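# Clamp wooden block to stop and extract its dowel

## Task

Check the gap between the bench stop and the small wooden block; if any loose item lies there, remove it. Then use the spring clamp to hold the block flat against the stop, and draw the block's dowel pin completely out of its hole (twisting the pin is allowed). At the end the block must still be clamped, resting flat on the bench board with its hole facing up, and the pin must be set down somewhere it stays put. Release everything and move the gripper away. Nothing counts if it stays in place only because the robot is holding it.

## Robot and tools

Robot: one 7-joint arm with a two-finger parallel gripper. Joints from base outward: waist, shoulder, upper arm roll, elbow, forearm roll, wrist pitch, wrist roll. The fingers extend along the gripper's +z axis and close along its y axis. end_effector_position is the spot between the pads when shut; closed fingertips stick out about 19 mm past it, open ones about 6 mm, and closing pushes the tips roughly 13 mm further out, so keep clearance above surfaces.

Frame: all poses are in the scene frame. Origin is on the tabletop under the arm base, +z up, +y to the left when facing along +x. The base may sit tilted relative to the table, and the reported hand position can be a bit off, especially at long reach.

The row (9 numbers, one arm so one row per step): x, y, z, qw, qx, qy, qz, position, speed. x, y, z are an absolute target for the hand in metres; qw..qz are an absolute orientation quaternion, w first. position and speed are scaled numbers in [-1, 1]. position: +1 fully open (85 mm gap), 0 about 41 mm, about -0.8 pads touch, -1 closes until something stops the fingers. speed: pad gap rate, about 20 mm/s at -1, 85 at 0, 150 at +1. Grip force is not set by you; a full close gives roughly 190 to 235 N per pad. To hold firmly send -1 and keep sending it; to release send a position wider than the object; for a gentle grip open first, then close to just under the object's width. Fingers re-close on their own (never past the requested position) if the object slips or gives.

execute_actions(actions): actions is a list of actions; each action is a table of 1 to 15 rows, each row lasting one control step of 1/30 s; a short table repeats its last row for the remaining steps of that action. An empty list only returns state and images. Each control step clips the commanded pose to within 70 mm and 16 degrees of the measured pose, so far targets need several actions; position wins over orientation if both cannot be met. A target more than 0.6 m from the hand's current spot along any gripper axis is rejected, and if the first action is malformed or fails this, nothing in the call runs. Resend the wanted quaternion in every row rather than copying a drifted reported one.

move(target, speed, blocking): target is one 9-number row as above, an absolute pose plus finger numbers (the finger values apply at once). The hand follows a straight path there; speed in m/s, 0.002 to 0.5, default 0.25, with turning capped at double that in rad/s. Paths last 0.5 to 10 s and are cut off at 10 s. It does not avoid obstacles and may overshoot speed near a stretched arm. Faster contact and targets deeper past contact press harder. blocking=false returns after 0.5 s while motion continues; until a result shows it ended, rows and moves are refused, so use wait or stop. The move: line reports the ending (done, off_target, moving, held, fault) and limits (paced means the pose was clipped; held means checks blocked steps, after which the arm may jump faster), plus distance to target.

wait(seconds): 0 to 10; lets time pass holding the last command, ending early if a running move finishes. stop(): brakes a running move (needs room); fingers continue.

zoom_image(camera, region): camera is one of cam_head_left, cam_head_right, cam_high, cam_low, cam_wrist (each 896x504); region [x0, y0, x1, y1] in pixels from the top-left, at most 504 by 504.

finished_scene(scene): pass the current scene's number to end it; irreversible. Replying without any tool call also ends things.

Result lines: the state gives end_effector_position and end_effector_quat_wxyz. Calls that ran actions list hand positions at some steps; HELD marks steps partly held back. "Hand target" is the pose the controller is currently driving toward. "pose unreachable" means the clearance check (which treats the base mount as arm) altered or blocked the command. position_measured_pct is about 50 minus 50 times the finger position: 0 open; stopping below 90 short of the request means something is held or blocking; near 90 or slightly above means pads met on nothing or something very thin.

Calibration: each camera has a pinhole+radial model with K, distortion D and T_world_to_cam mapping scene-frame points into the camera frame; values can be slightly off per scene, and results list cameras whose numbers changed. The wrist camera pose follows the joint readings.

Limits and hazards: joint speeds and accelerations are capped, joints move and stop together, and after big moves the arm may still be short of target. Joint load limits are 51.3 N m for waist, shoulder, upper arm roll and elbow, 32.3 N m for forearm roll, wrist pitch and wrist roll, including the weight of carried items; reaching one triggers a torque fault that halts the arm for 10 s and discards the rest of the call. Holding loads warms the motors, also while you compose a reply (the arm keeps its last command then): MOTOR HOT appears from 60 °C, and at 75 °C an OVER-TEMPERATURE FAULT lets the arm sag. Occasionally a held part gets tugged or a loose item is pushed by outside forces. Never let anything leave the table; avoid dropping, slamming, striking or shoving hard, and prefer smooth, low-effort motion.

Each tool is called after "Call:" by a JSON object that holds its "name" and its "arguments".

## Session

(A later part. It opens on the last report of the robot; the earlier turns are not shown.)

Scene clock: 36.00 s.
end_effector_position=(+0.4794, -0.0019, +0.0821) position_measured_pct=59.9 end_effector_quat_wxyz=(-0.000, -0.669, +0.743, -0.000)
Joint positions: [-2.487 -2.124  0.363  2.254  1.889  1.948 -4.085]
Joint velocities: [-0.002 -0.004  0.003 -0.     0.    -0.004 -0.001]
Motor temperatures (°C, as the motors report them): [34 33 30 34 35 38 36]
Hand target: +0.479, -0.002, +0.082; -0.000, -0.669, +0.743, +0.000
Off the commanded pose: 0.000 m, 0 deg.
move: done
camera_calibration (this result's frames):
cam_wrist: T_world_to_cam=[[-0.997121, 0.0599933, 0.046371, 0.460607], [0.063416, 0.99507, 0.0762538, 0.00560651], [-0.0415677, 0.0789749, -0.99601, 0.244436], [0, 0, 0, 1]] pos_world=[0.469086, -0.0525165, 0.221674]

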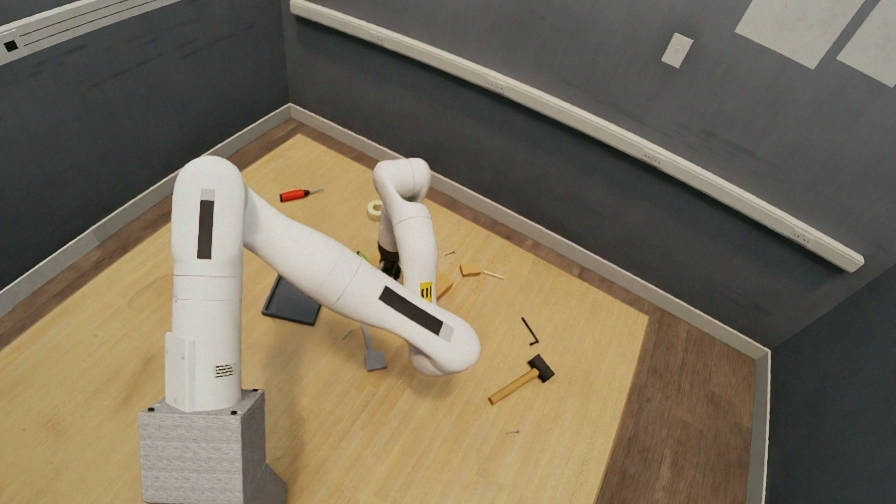

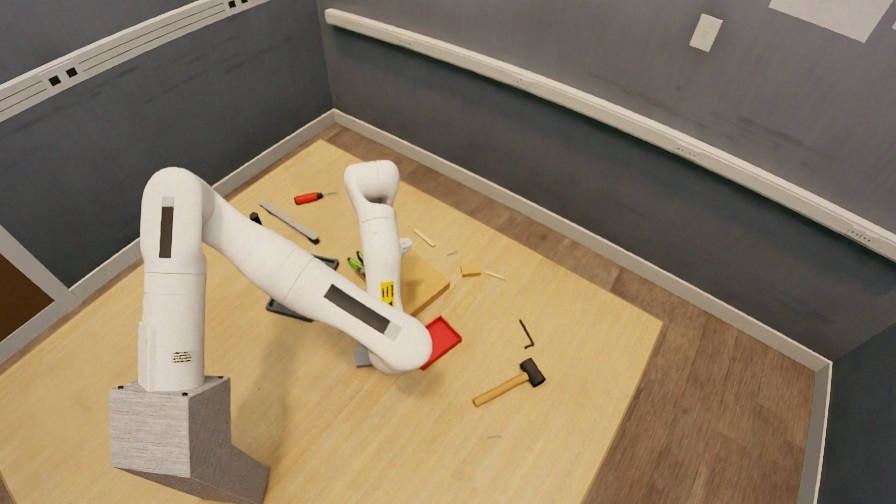

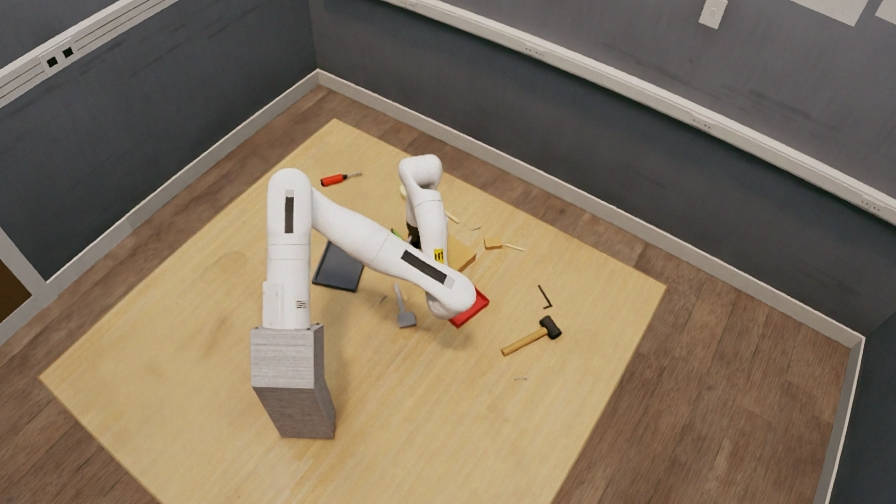

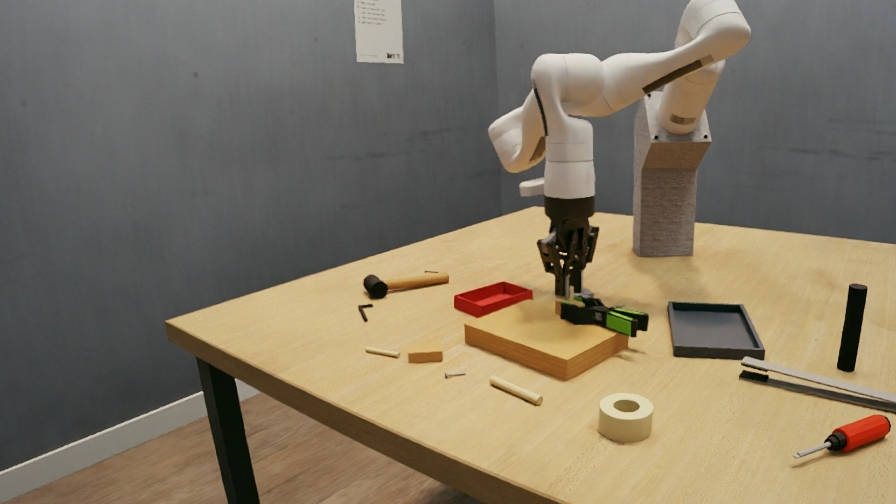

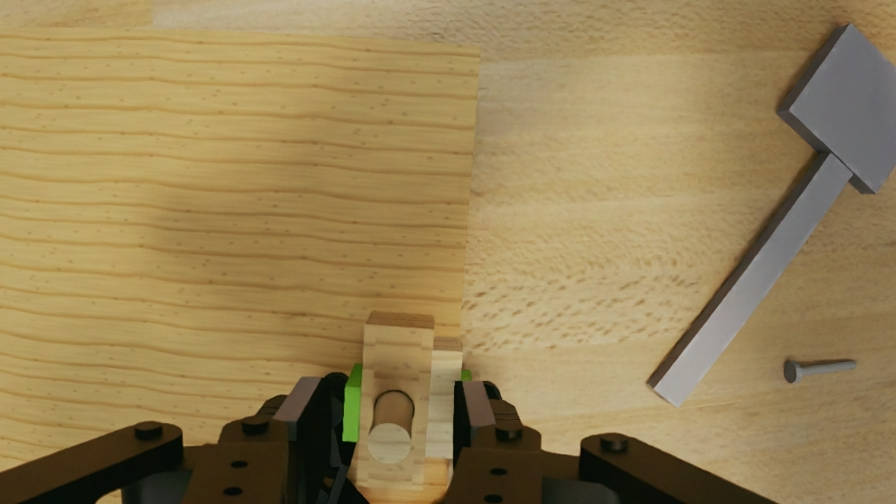

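Call:
{"name": "move", "arguments": {"target": [0.4795,-0.0018,0.082,0,0.669,-0.743,0,-1,-0.2]}}

Call:
{"name": "move", "arguments": {"target": [0.4795,-0.0018,0.092,0,0.2079,-0.9781,0,-1,-0.2], "speed": 0.2}}

Call:
{"name": "zoom_image", "arguments": {"camera": "cam_low", "region": [530,250,620,340]}}

Scene clock: 37.07 s.
end_effector_position=(+0.4794, -0.0018, +0.0822) position_measured_pct=86.1 end_effector_quat_wxyz=(-0.000, -0.669, +0.743, -0.000)
Joint positions: [-2.487 -2.124  0.362  2.253  1.889  1.948 -4.085]
Joint velocities: [ 0.    -0.001  0.    -0.    -0.001  0.     0.   ]
Motor temperatures (°C, as the motors report them): [34 33 30 34 35 38 36]
Hand target: +0.479, -0.002, +0.082; -0.000, -0.669, +0.743, +0.000
Off the commanded pose: 0.000 m, 0 deg.
move: done
camera_calibration (this result's frames):
cam_wrist: T_world_to_cam=[[-0.997115, 0.0600572, 0.0464167, 0.460606], [0.0635142, 0.995007, 0.0769915, 0.00544021], [-0.041561, 0.0797175, -0.995951, 0.244493], [0, 0, 0, 1]] pos_world=[0.469093, -0.0525661, 0.221704]

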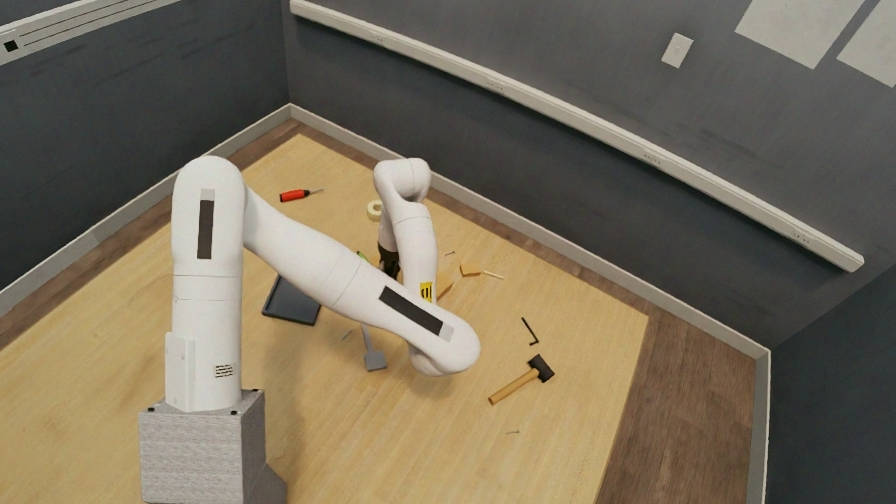

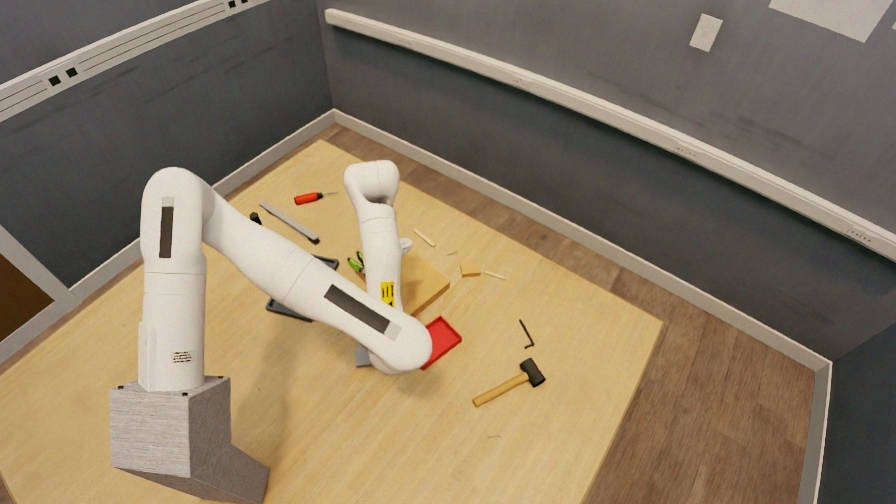

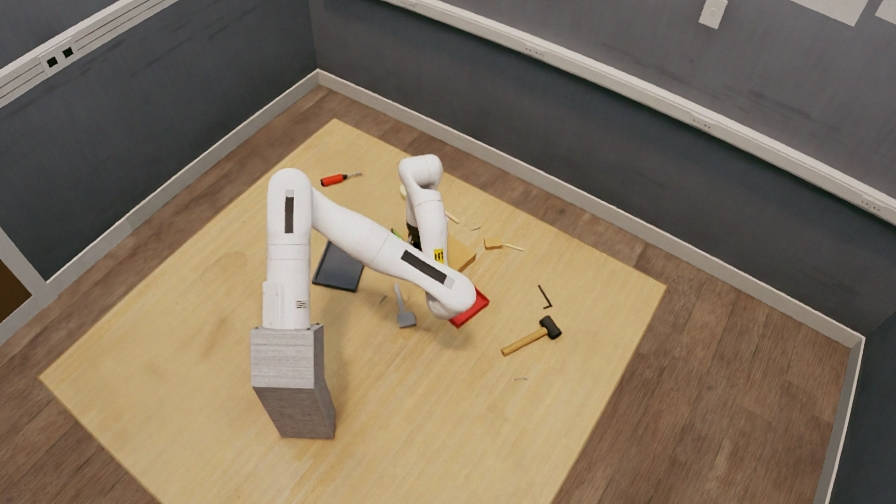

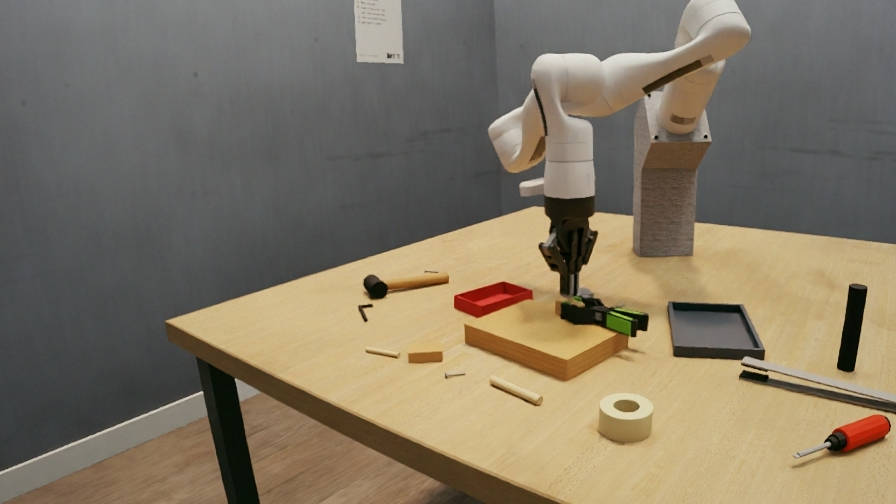

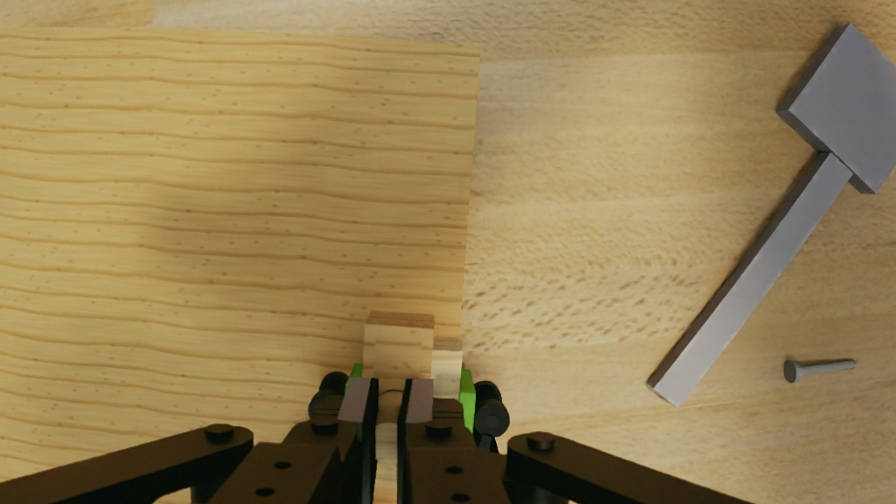

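Scene clock: 40.00 s.
end_effector_position=(+0.4787, -0.0011, +0.0914) position_measured_pct=86.1 end_effector_quat_wxyz=(-0.001, -0.208, +0.978, +0.001)
Joint positions: [-2.592 -2.142  0.19   2.257  1.901  2.091 -5.092]
Joint velocities: [-0.     0.002  0.    -0.001  0.     0.    -0.002]
Motor temperatures (°C, as the motors report them): [34 33 30 34 35 38 36]
Hand target: +0.479, -0.002, +0.092; -0.000, -0.208, +0.978, +0.000
Off the commanded pose: 0.001 m, 0 deg.
move: done
camera_calibration (this result's frames):
cam_wrist: T_world_to_cam=[[-0.446929, 0.89323, 0.0489463, 0.196714], [0.893398, 0.442876, 0.0754983, -0.393667], [0.0457601, 0.0774709, -0.995944, 0.211824], [0, 0, 0, 1]] pos_world=[0.429926, -0.0177756, 0.231058]

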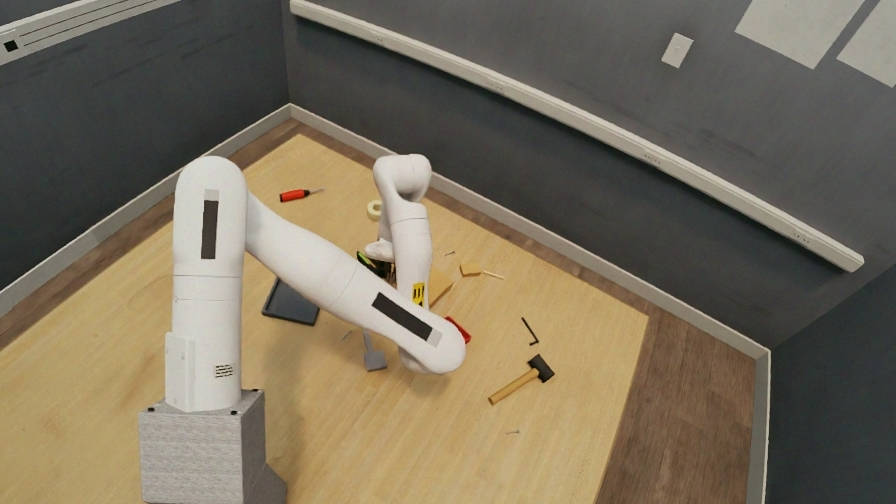

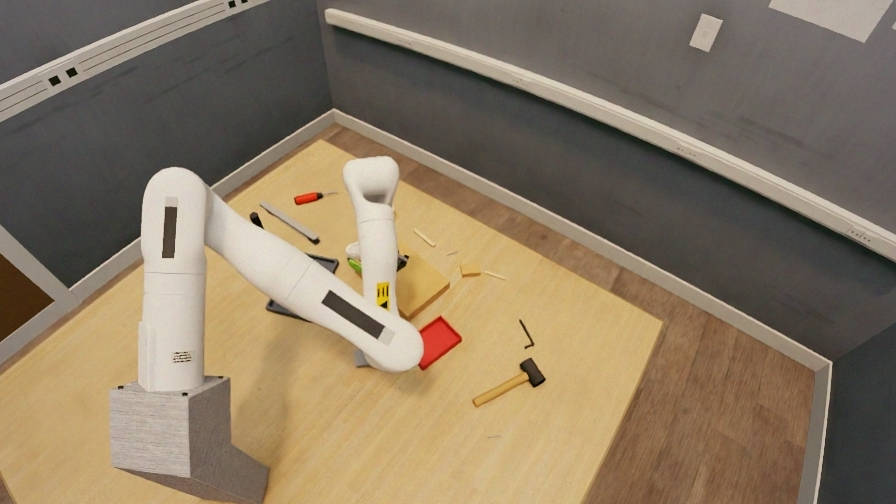

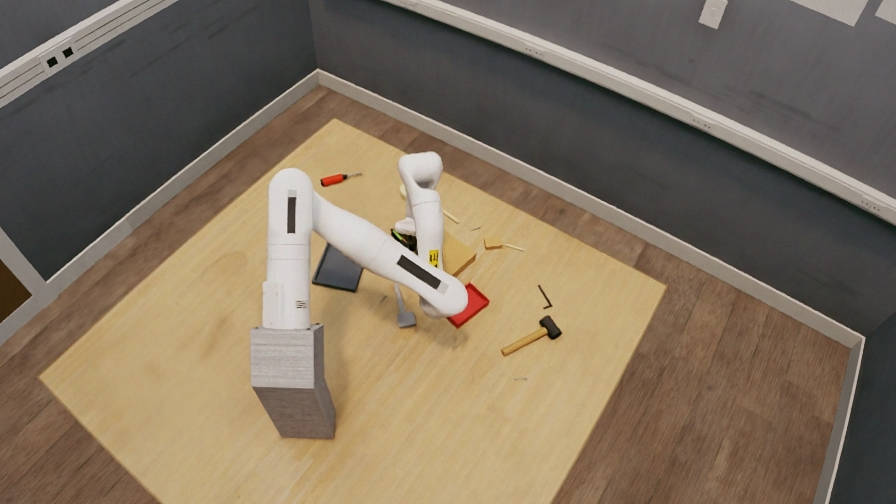

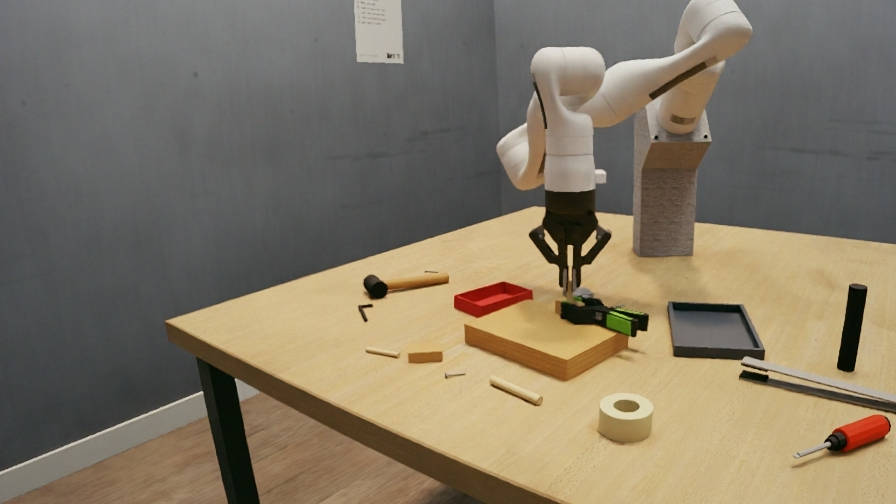

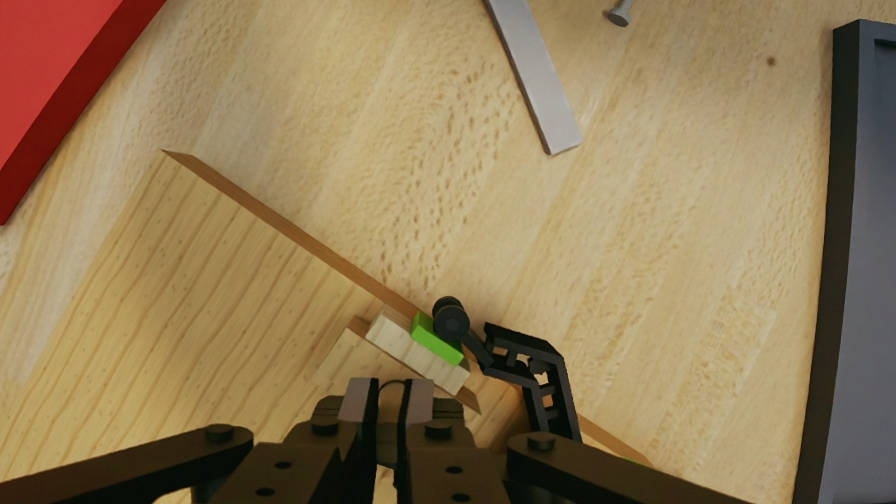

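Region (530, 250, 620, 340) of cam_low's 896x504 image, scaled by 5.600, with more detail than that image has.

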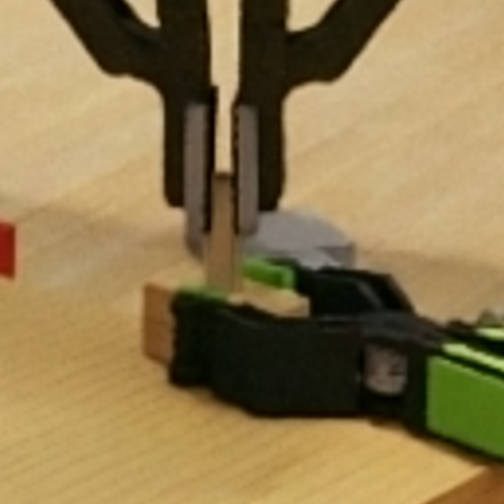

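Call:
{"name": "move", "arguments": {"target": [0.479,-0.0014,0.104,0,0.669,-0.743,0,-1,-0.2], "speed": 0.22}}

Call:
{"name": "move", "arguments": {"target": [0.479,-0.0014,0.135,0,0.669,-0.743,0,-1,-0.2], "speed": 0.06}}

Call:
{"name": "zoom_image", "arguments": {"camera": "cam_low", "region": [530,250,620,340]}}

Scene clock: 42.93 s.
end_effector_position=(+0.4792, -0.0014, +0.1040) position_measured_pct=86.1 end_effector_quat_wxyz=(+0.000, -0.669, +0.743, -0.000)
Joint positions: [-2.468 -2.092  0.316  2.272  1.819  1.985 -4.123]
Joint velocities: [ 0.001  0.001 -0.001 -0.002  0.     0.001  0.001]
Motor temperatures (°C, as the motors report them): [34 33 30 34 35 38 36]
Hand target: +0.479, -0.001, +0.104; +0.000, -0.669, +0.743, -0.000
Off the commanded pose: 0.000 m, 0 deg.
move: done
camera_calibration (this result's frames):
cam_wrist: T_world_to_cam=[[-0.997118, 0.0604448, 0.0458571, 0.459424], [0.0638634, 0.994971, 0.0771613, 0.00315553], [-0.0409625, 0.0798675, -0.995963, 0.26592], [0, 0, 0, 1]] pos_world=[0.468791, -0.0521478, 0.243535]

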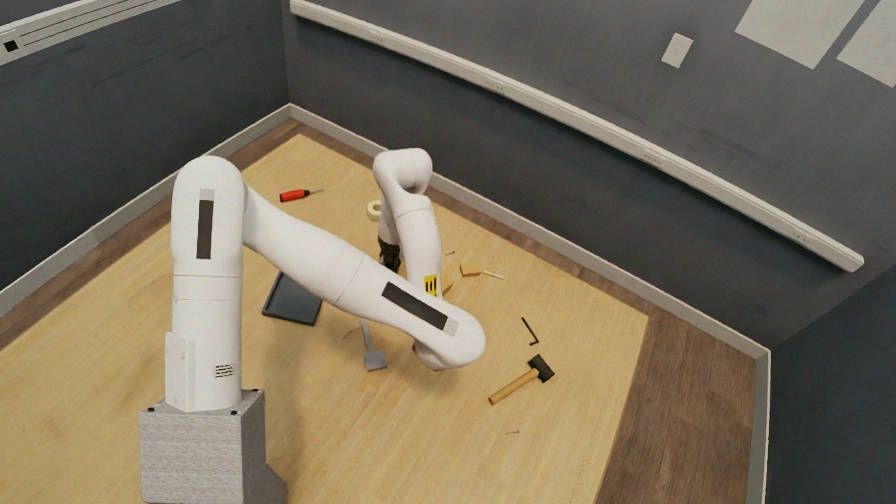

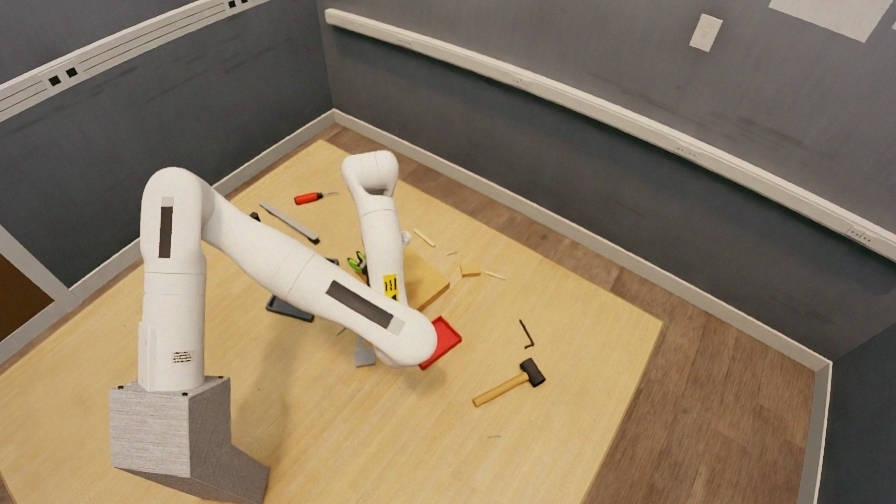

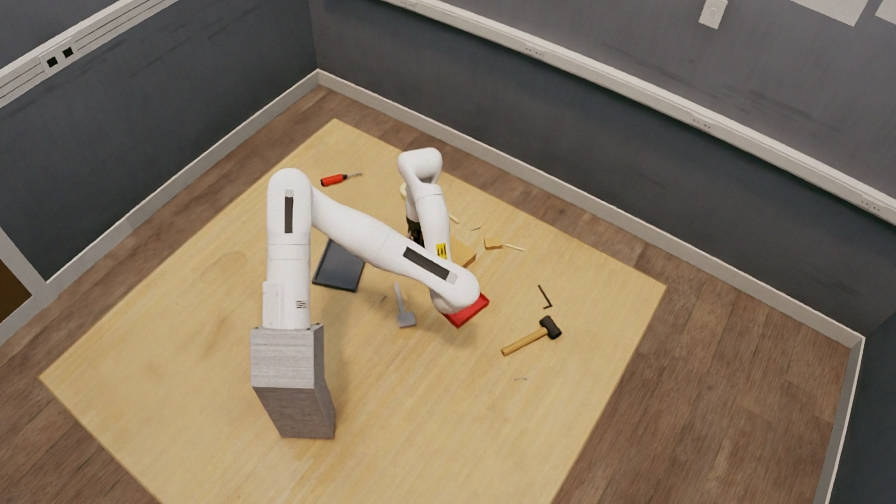

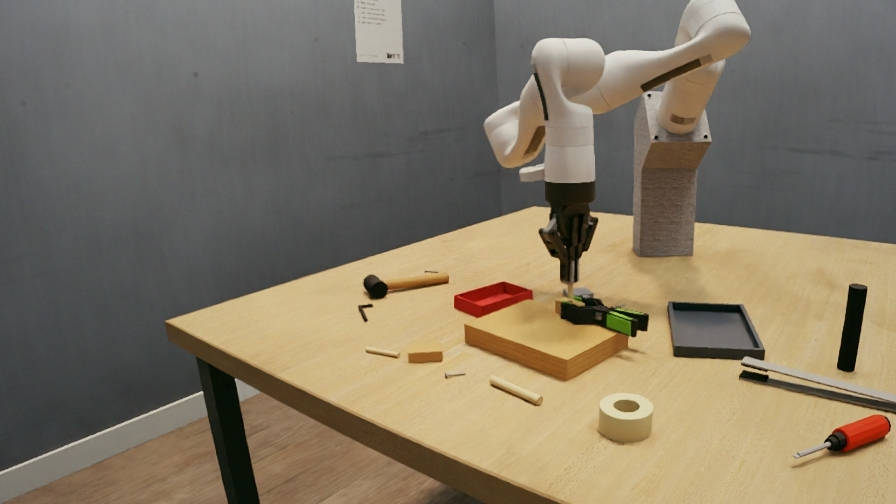

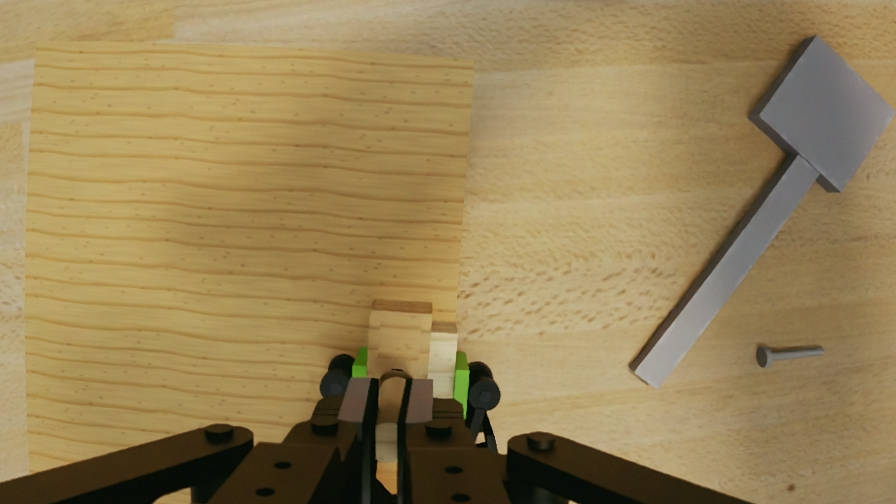

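Scene clock: 43.77 s.
end_effector_position=(+0.4791, -0.0014, +0.1350) position_measured_pct=86.1 end_effector_quat_wxyz=(+0.000, -0.669, +0.743, +0.000)
Joint positions: [-2.428 -2.04   0.263  2.289  1.711  2.019 -4.18 ]
Joint velocities: [ 0.001  0.003 -0.002 -0.     0.001  0.001 -0.001]
Motor temperatures (°C, as the motors report them): [34 33 30 34 35 38 36]
Hand target: +0.479, -0.001, +0.135; +0.000, -0.669, +0.743, -0.000
Off the commanded pose: 0.000 m, 0 deg.
move: done
camera_calibration (this result's frames):
cam_wrist: T_world_to_cam=[[-0.997079, 0.0606567, 0.0464232, 0.457757], [0.0641364, 0.994923, 0.0775535, 0.000583198], [-0.0414833, 0.0803044, -0.995907, 0.296993], [0, 0, 0, 1]] pos_world=[0.468703, -0.0521961, 0.274482]

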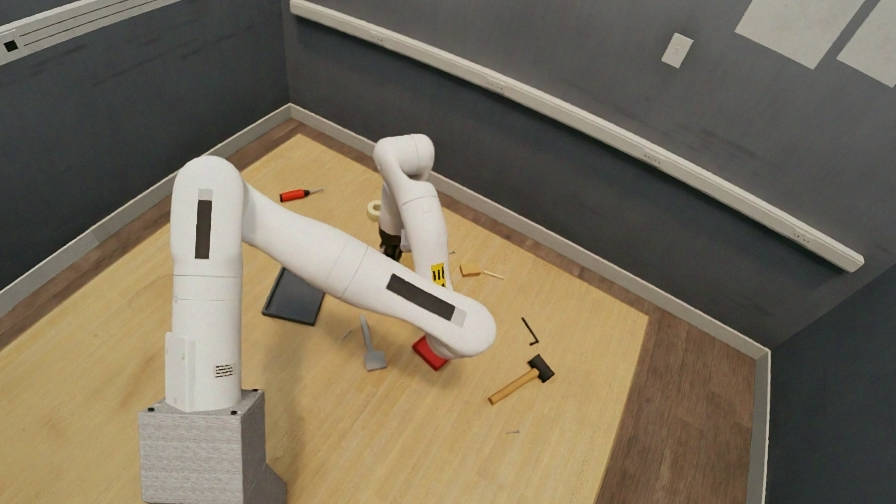

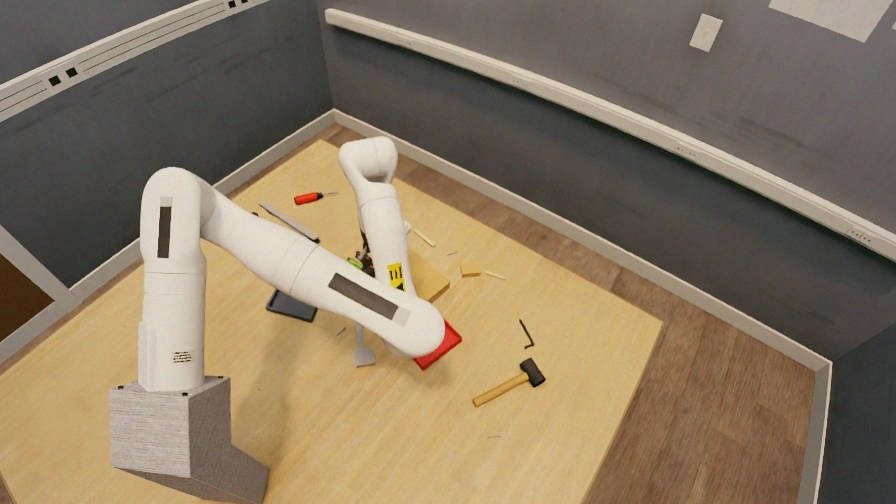

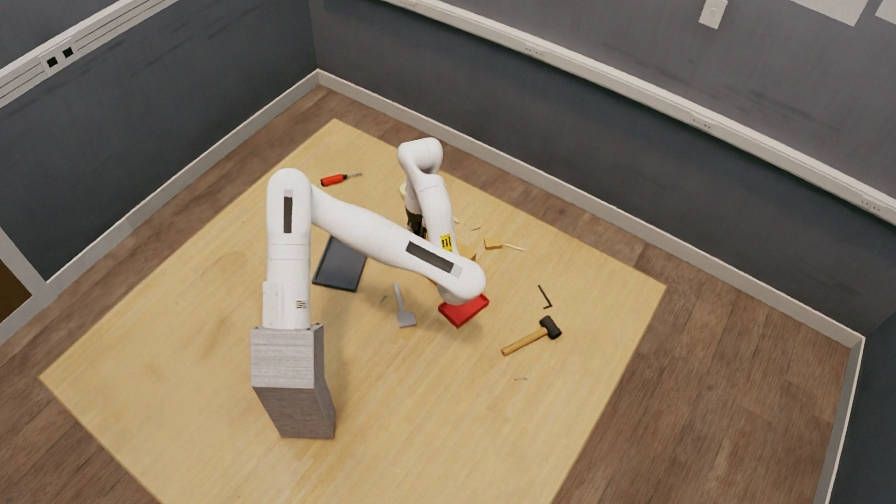

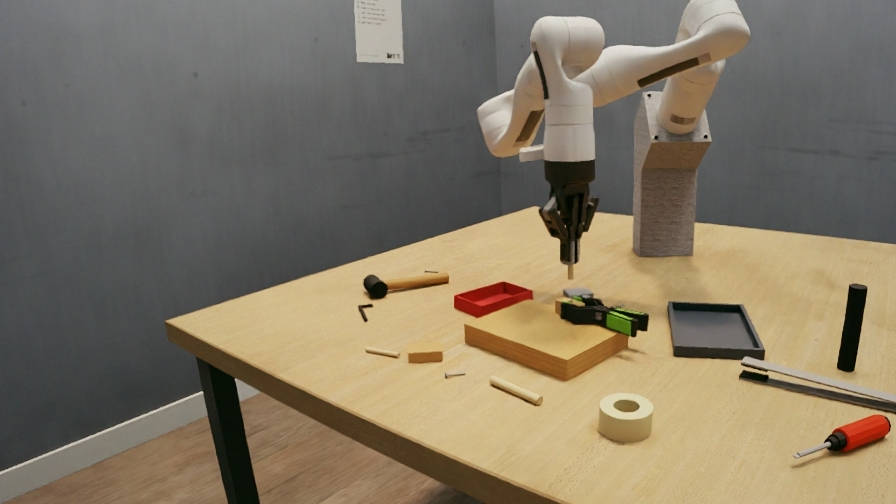

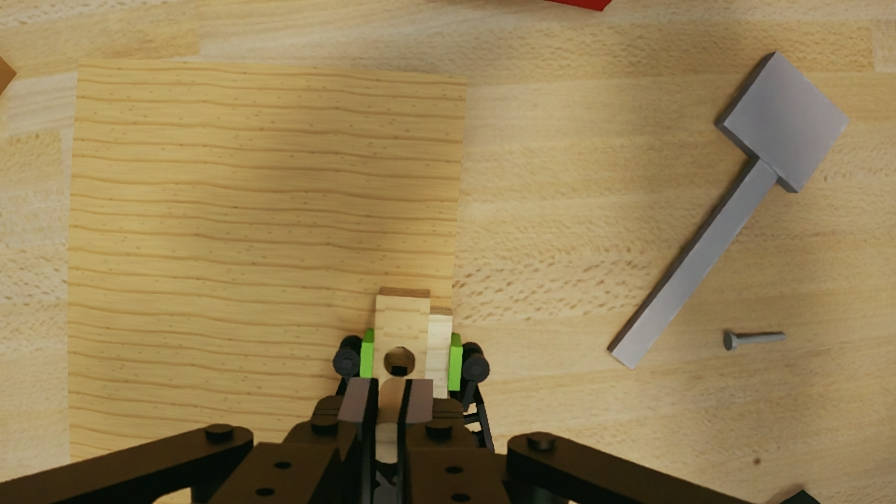

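Region (530, 250, 620, 340) of cam_low's 896x504 image, scaled by 5.600, with more detail than that image has.

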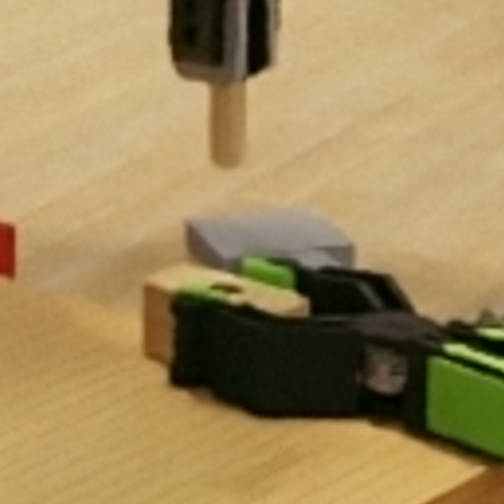

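Call:
{"name": "execute_actions", "arguments": {"actions": []}}

Scene clock: 44.37 s.
end_effector_position=(+0.4792, -0.0014, +0.1351) position_measured_pct=86.1 end_effector_quat_wxyz=(+0.000, -0.669, +0.743, -0.000)
Joint positions: [-2.428 -2.039  0.263  2.289  1.711  2.019 -4.18 ]
Joint velocities: [-0.     0.001 -0.    -0.002  0.001 -0.     0.001]
Motor temperatures (°C, as the motors report them): [34 33 30 34 35 38 36]
Hand target: +0.479, -0.001, +0.135; +0.000, -0.669, +0.743, -0.000
Off the commanded pose: 0.000 m, 0 deg.
camera_calibration (this result's frames):
cam_wrist: T_world_to_cam=[[-0.997101, 0.0605005, 0.0461411, 0.457918], [0.0639457, 0.994958, 0.0772591, 0.000758863], [-0.0412342, 0.0799857, -0.995943, 0.29701], [0, 0, 0, 1]] pos_world=[0.468789, -0.0522159, 0.274618]

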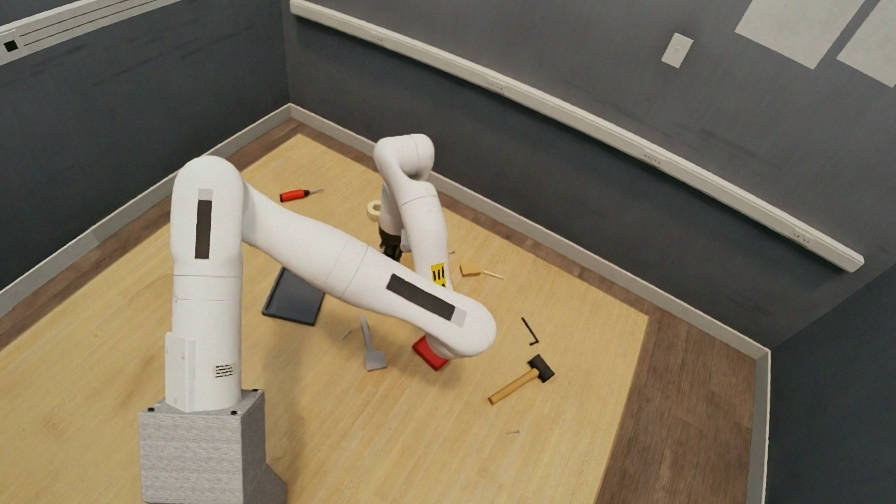

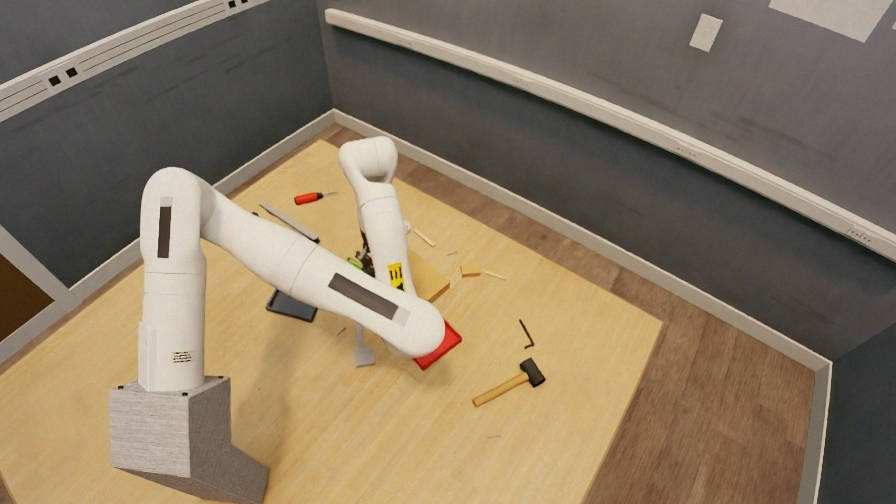

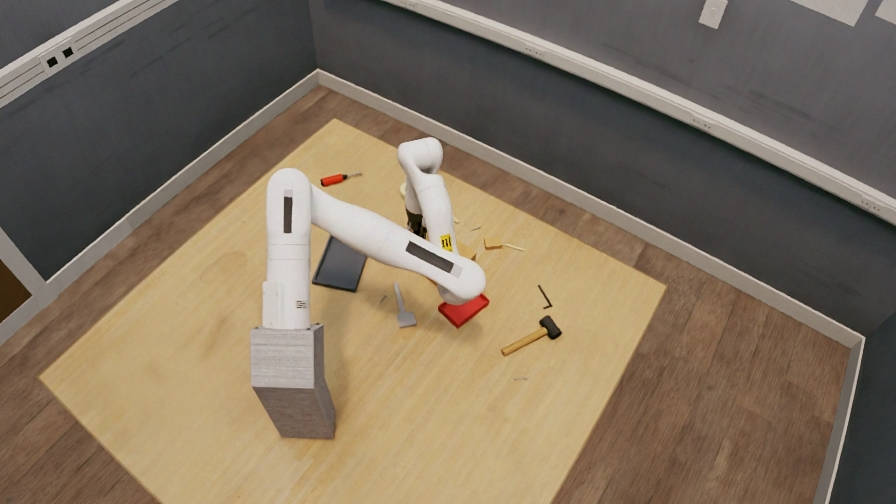

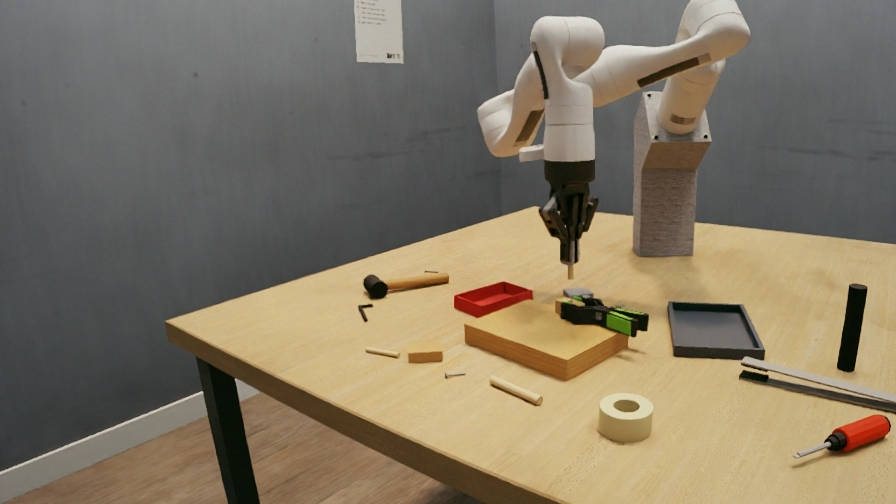

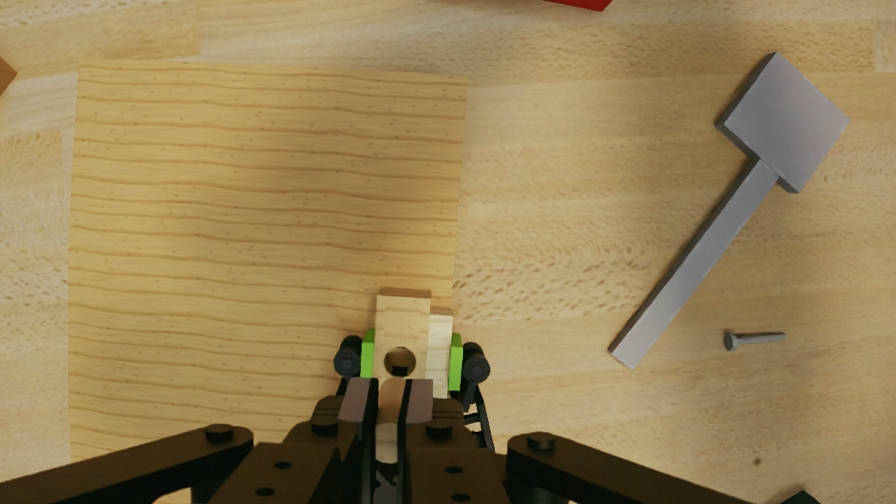

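Call:
{"name": "move", "arguments": {"target": [0.40,0.175,0.13,-0.2843,0.6181,-0.6864,-0.2560,-1,0], "speed": 0.15}}

Scene clock: 47.53 s.
end_effector_position=(+0.4000, +0.1754, +0.1297) position_measured_pct=86.1 end_effector_quat_wxyz=(+0.285, -0.620, +0.685, +0.256)
Joint positions: [-2.041 -2.251  1.009  2.398  1.433  0.906 -3.839]
Joint velocities: [ 0.008 -0.001  0.002 -0.001 -0.001 -0.004  0.002]
Motor temperatures (°C, as the motors report them): [34 33 30 34 35 38 36]
Hand target: +0.400, +0.175, +0.130; +0.285, -0.619, +0.686, +0.255
Off the commanded pose: 0.001 m, 0 deg.
joint sent to its limit — the command would take joint 2 (shoulder) past its lower limit, so that joint was sent only as far as its limit.
move: done
camera_calibration (this result's frames):
cam_wrist: T_world_to_cam=[[-0.999285, 0.0378013, -0.000917664, 0.379481], [0.0239293, 0.650994, 0.758706, -0.181741], [0.0292775, 0.758141, -0.651433, 0.0823697], [0, 0, 0, 1]] pos_world=[0.381147, 0.0415193, 0.191894]

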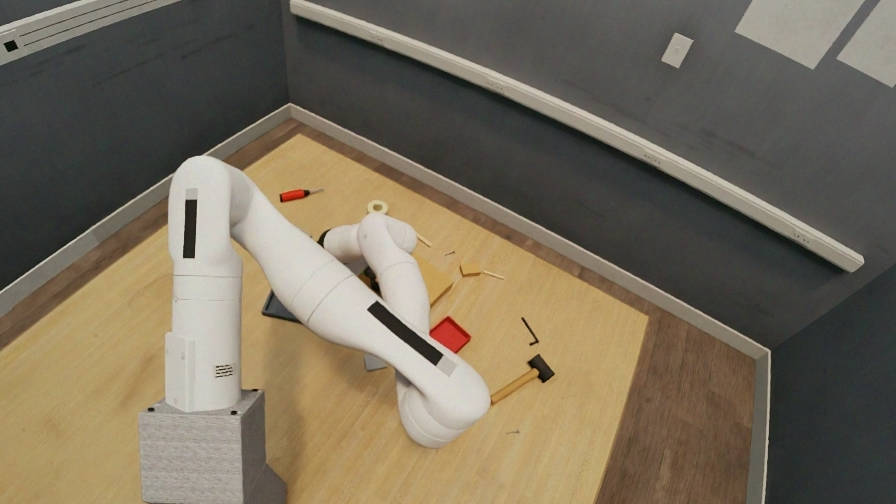

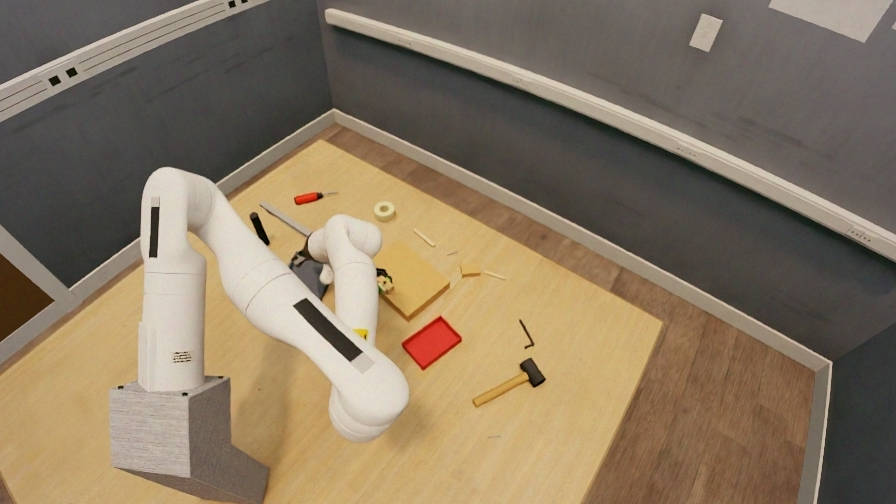

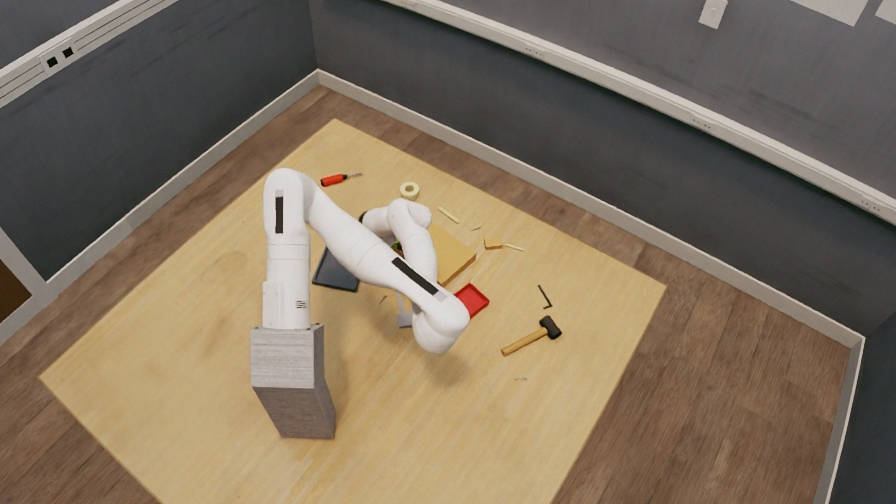

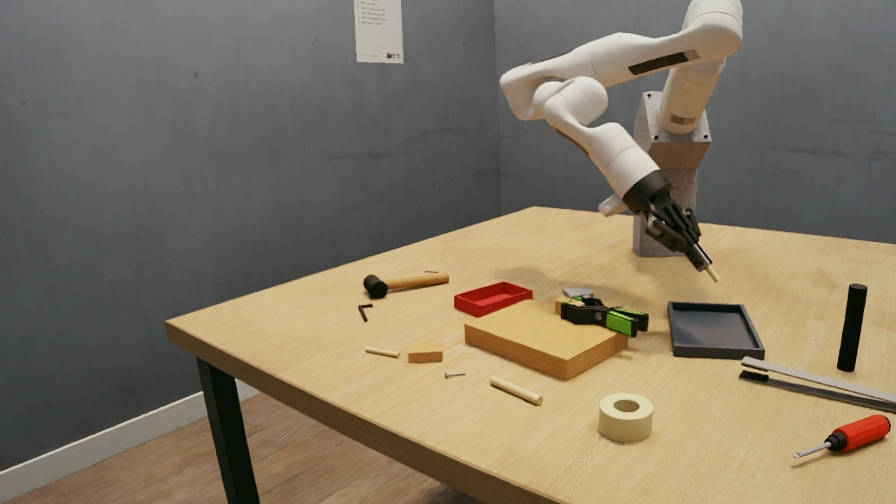

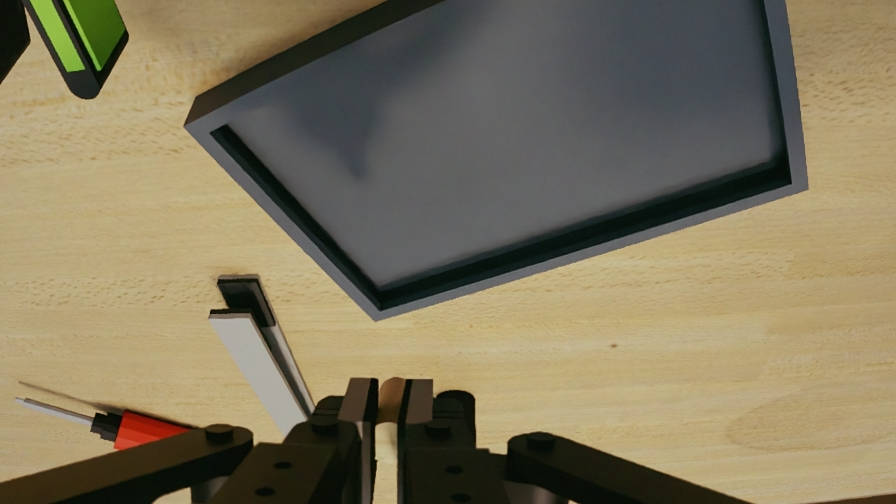

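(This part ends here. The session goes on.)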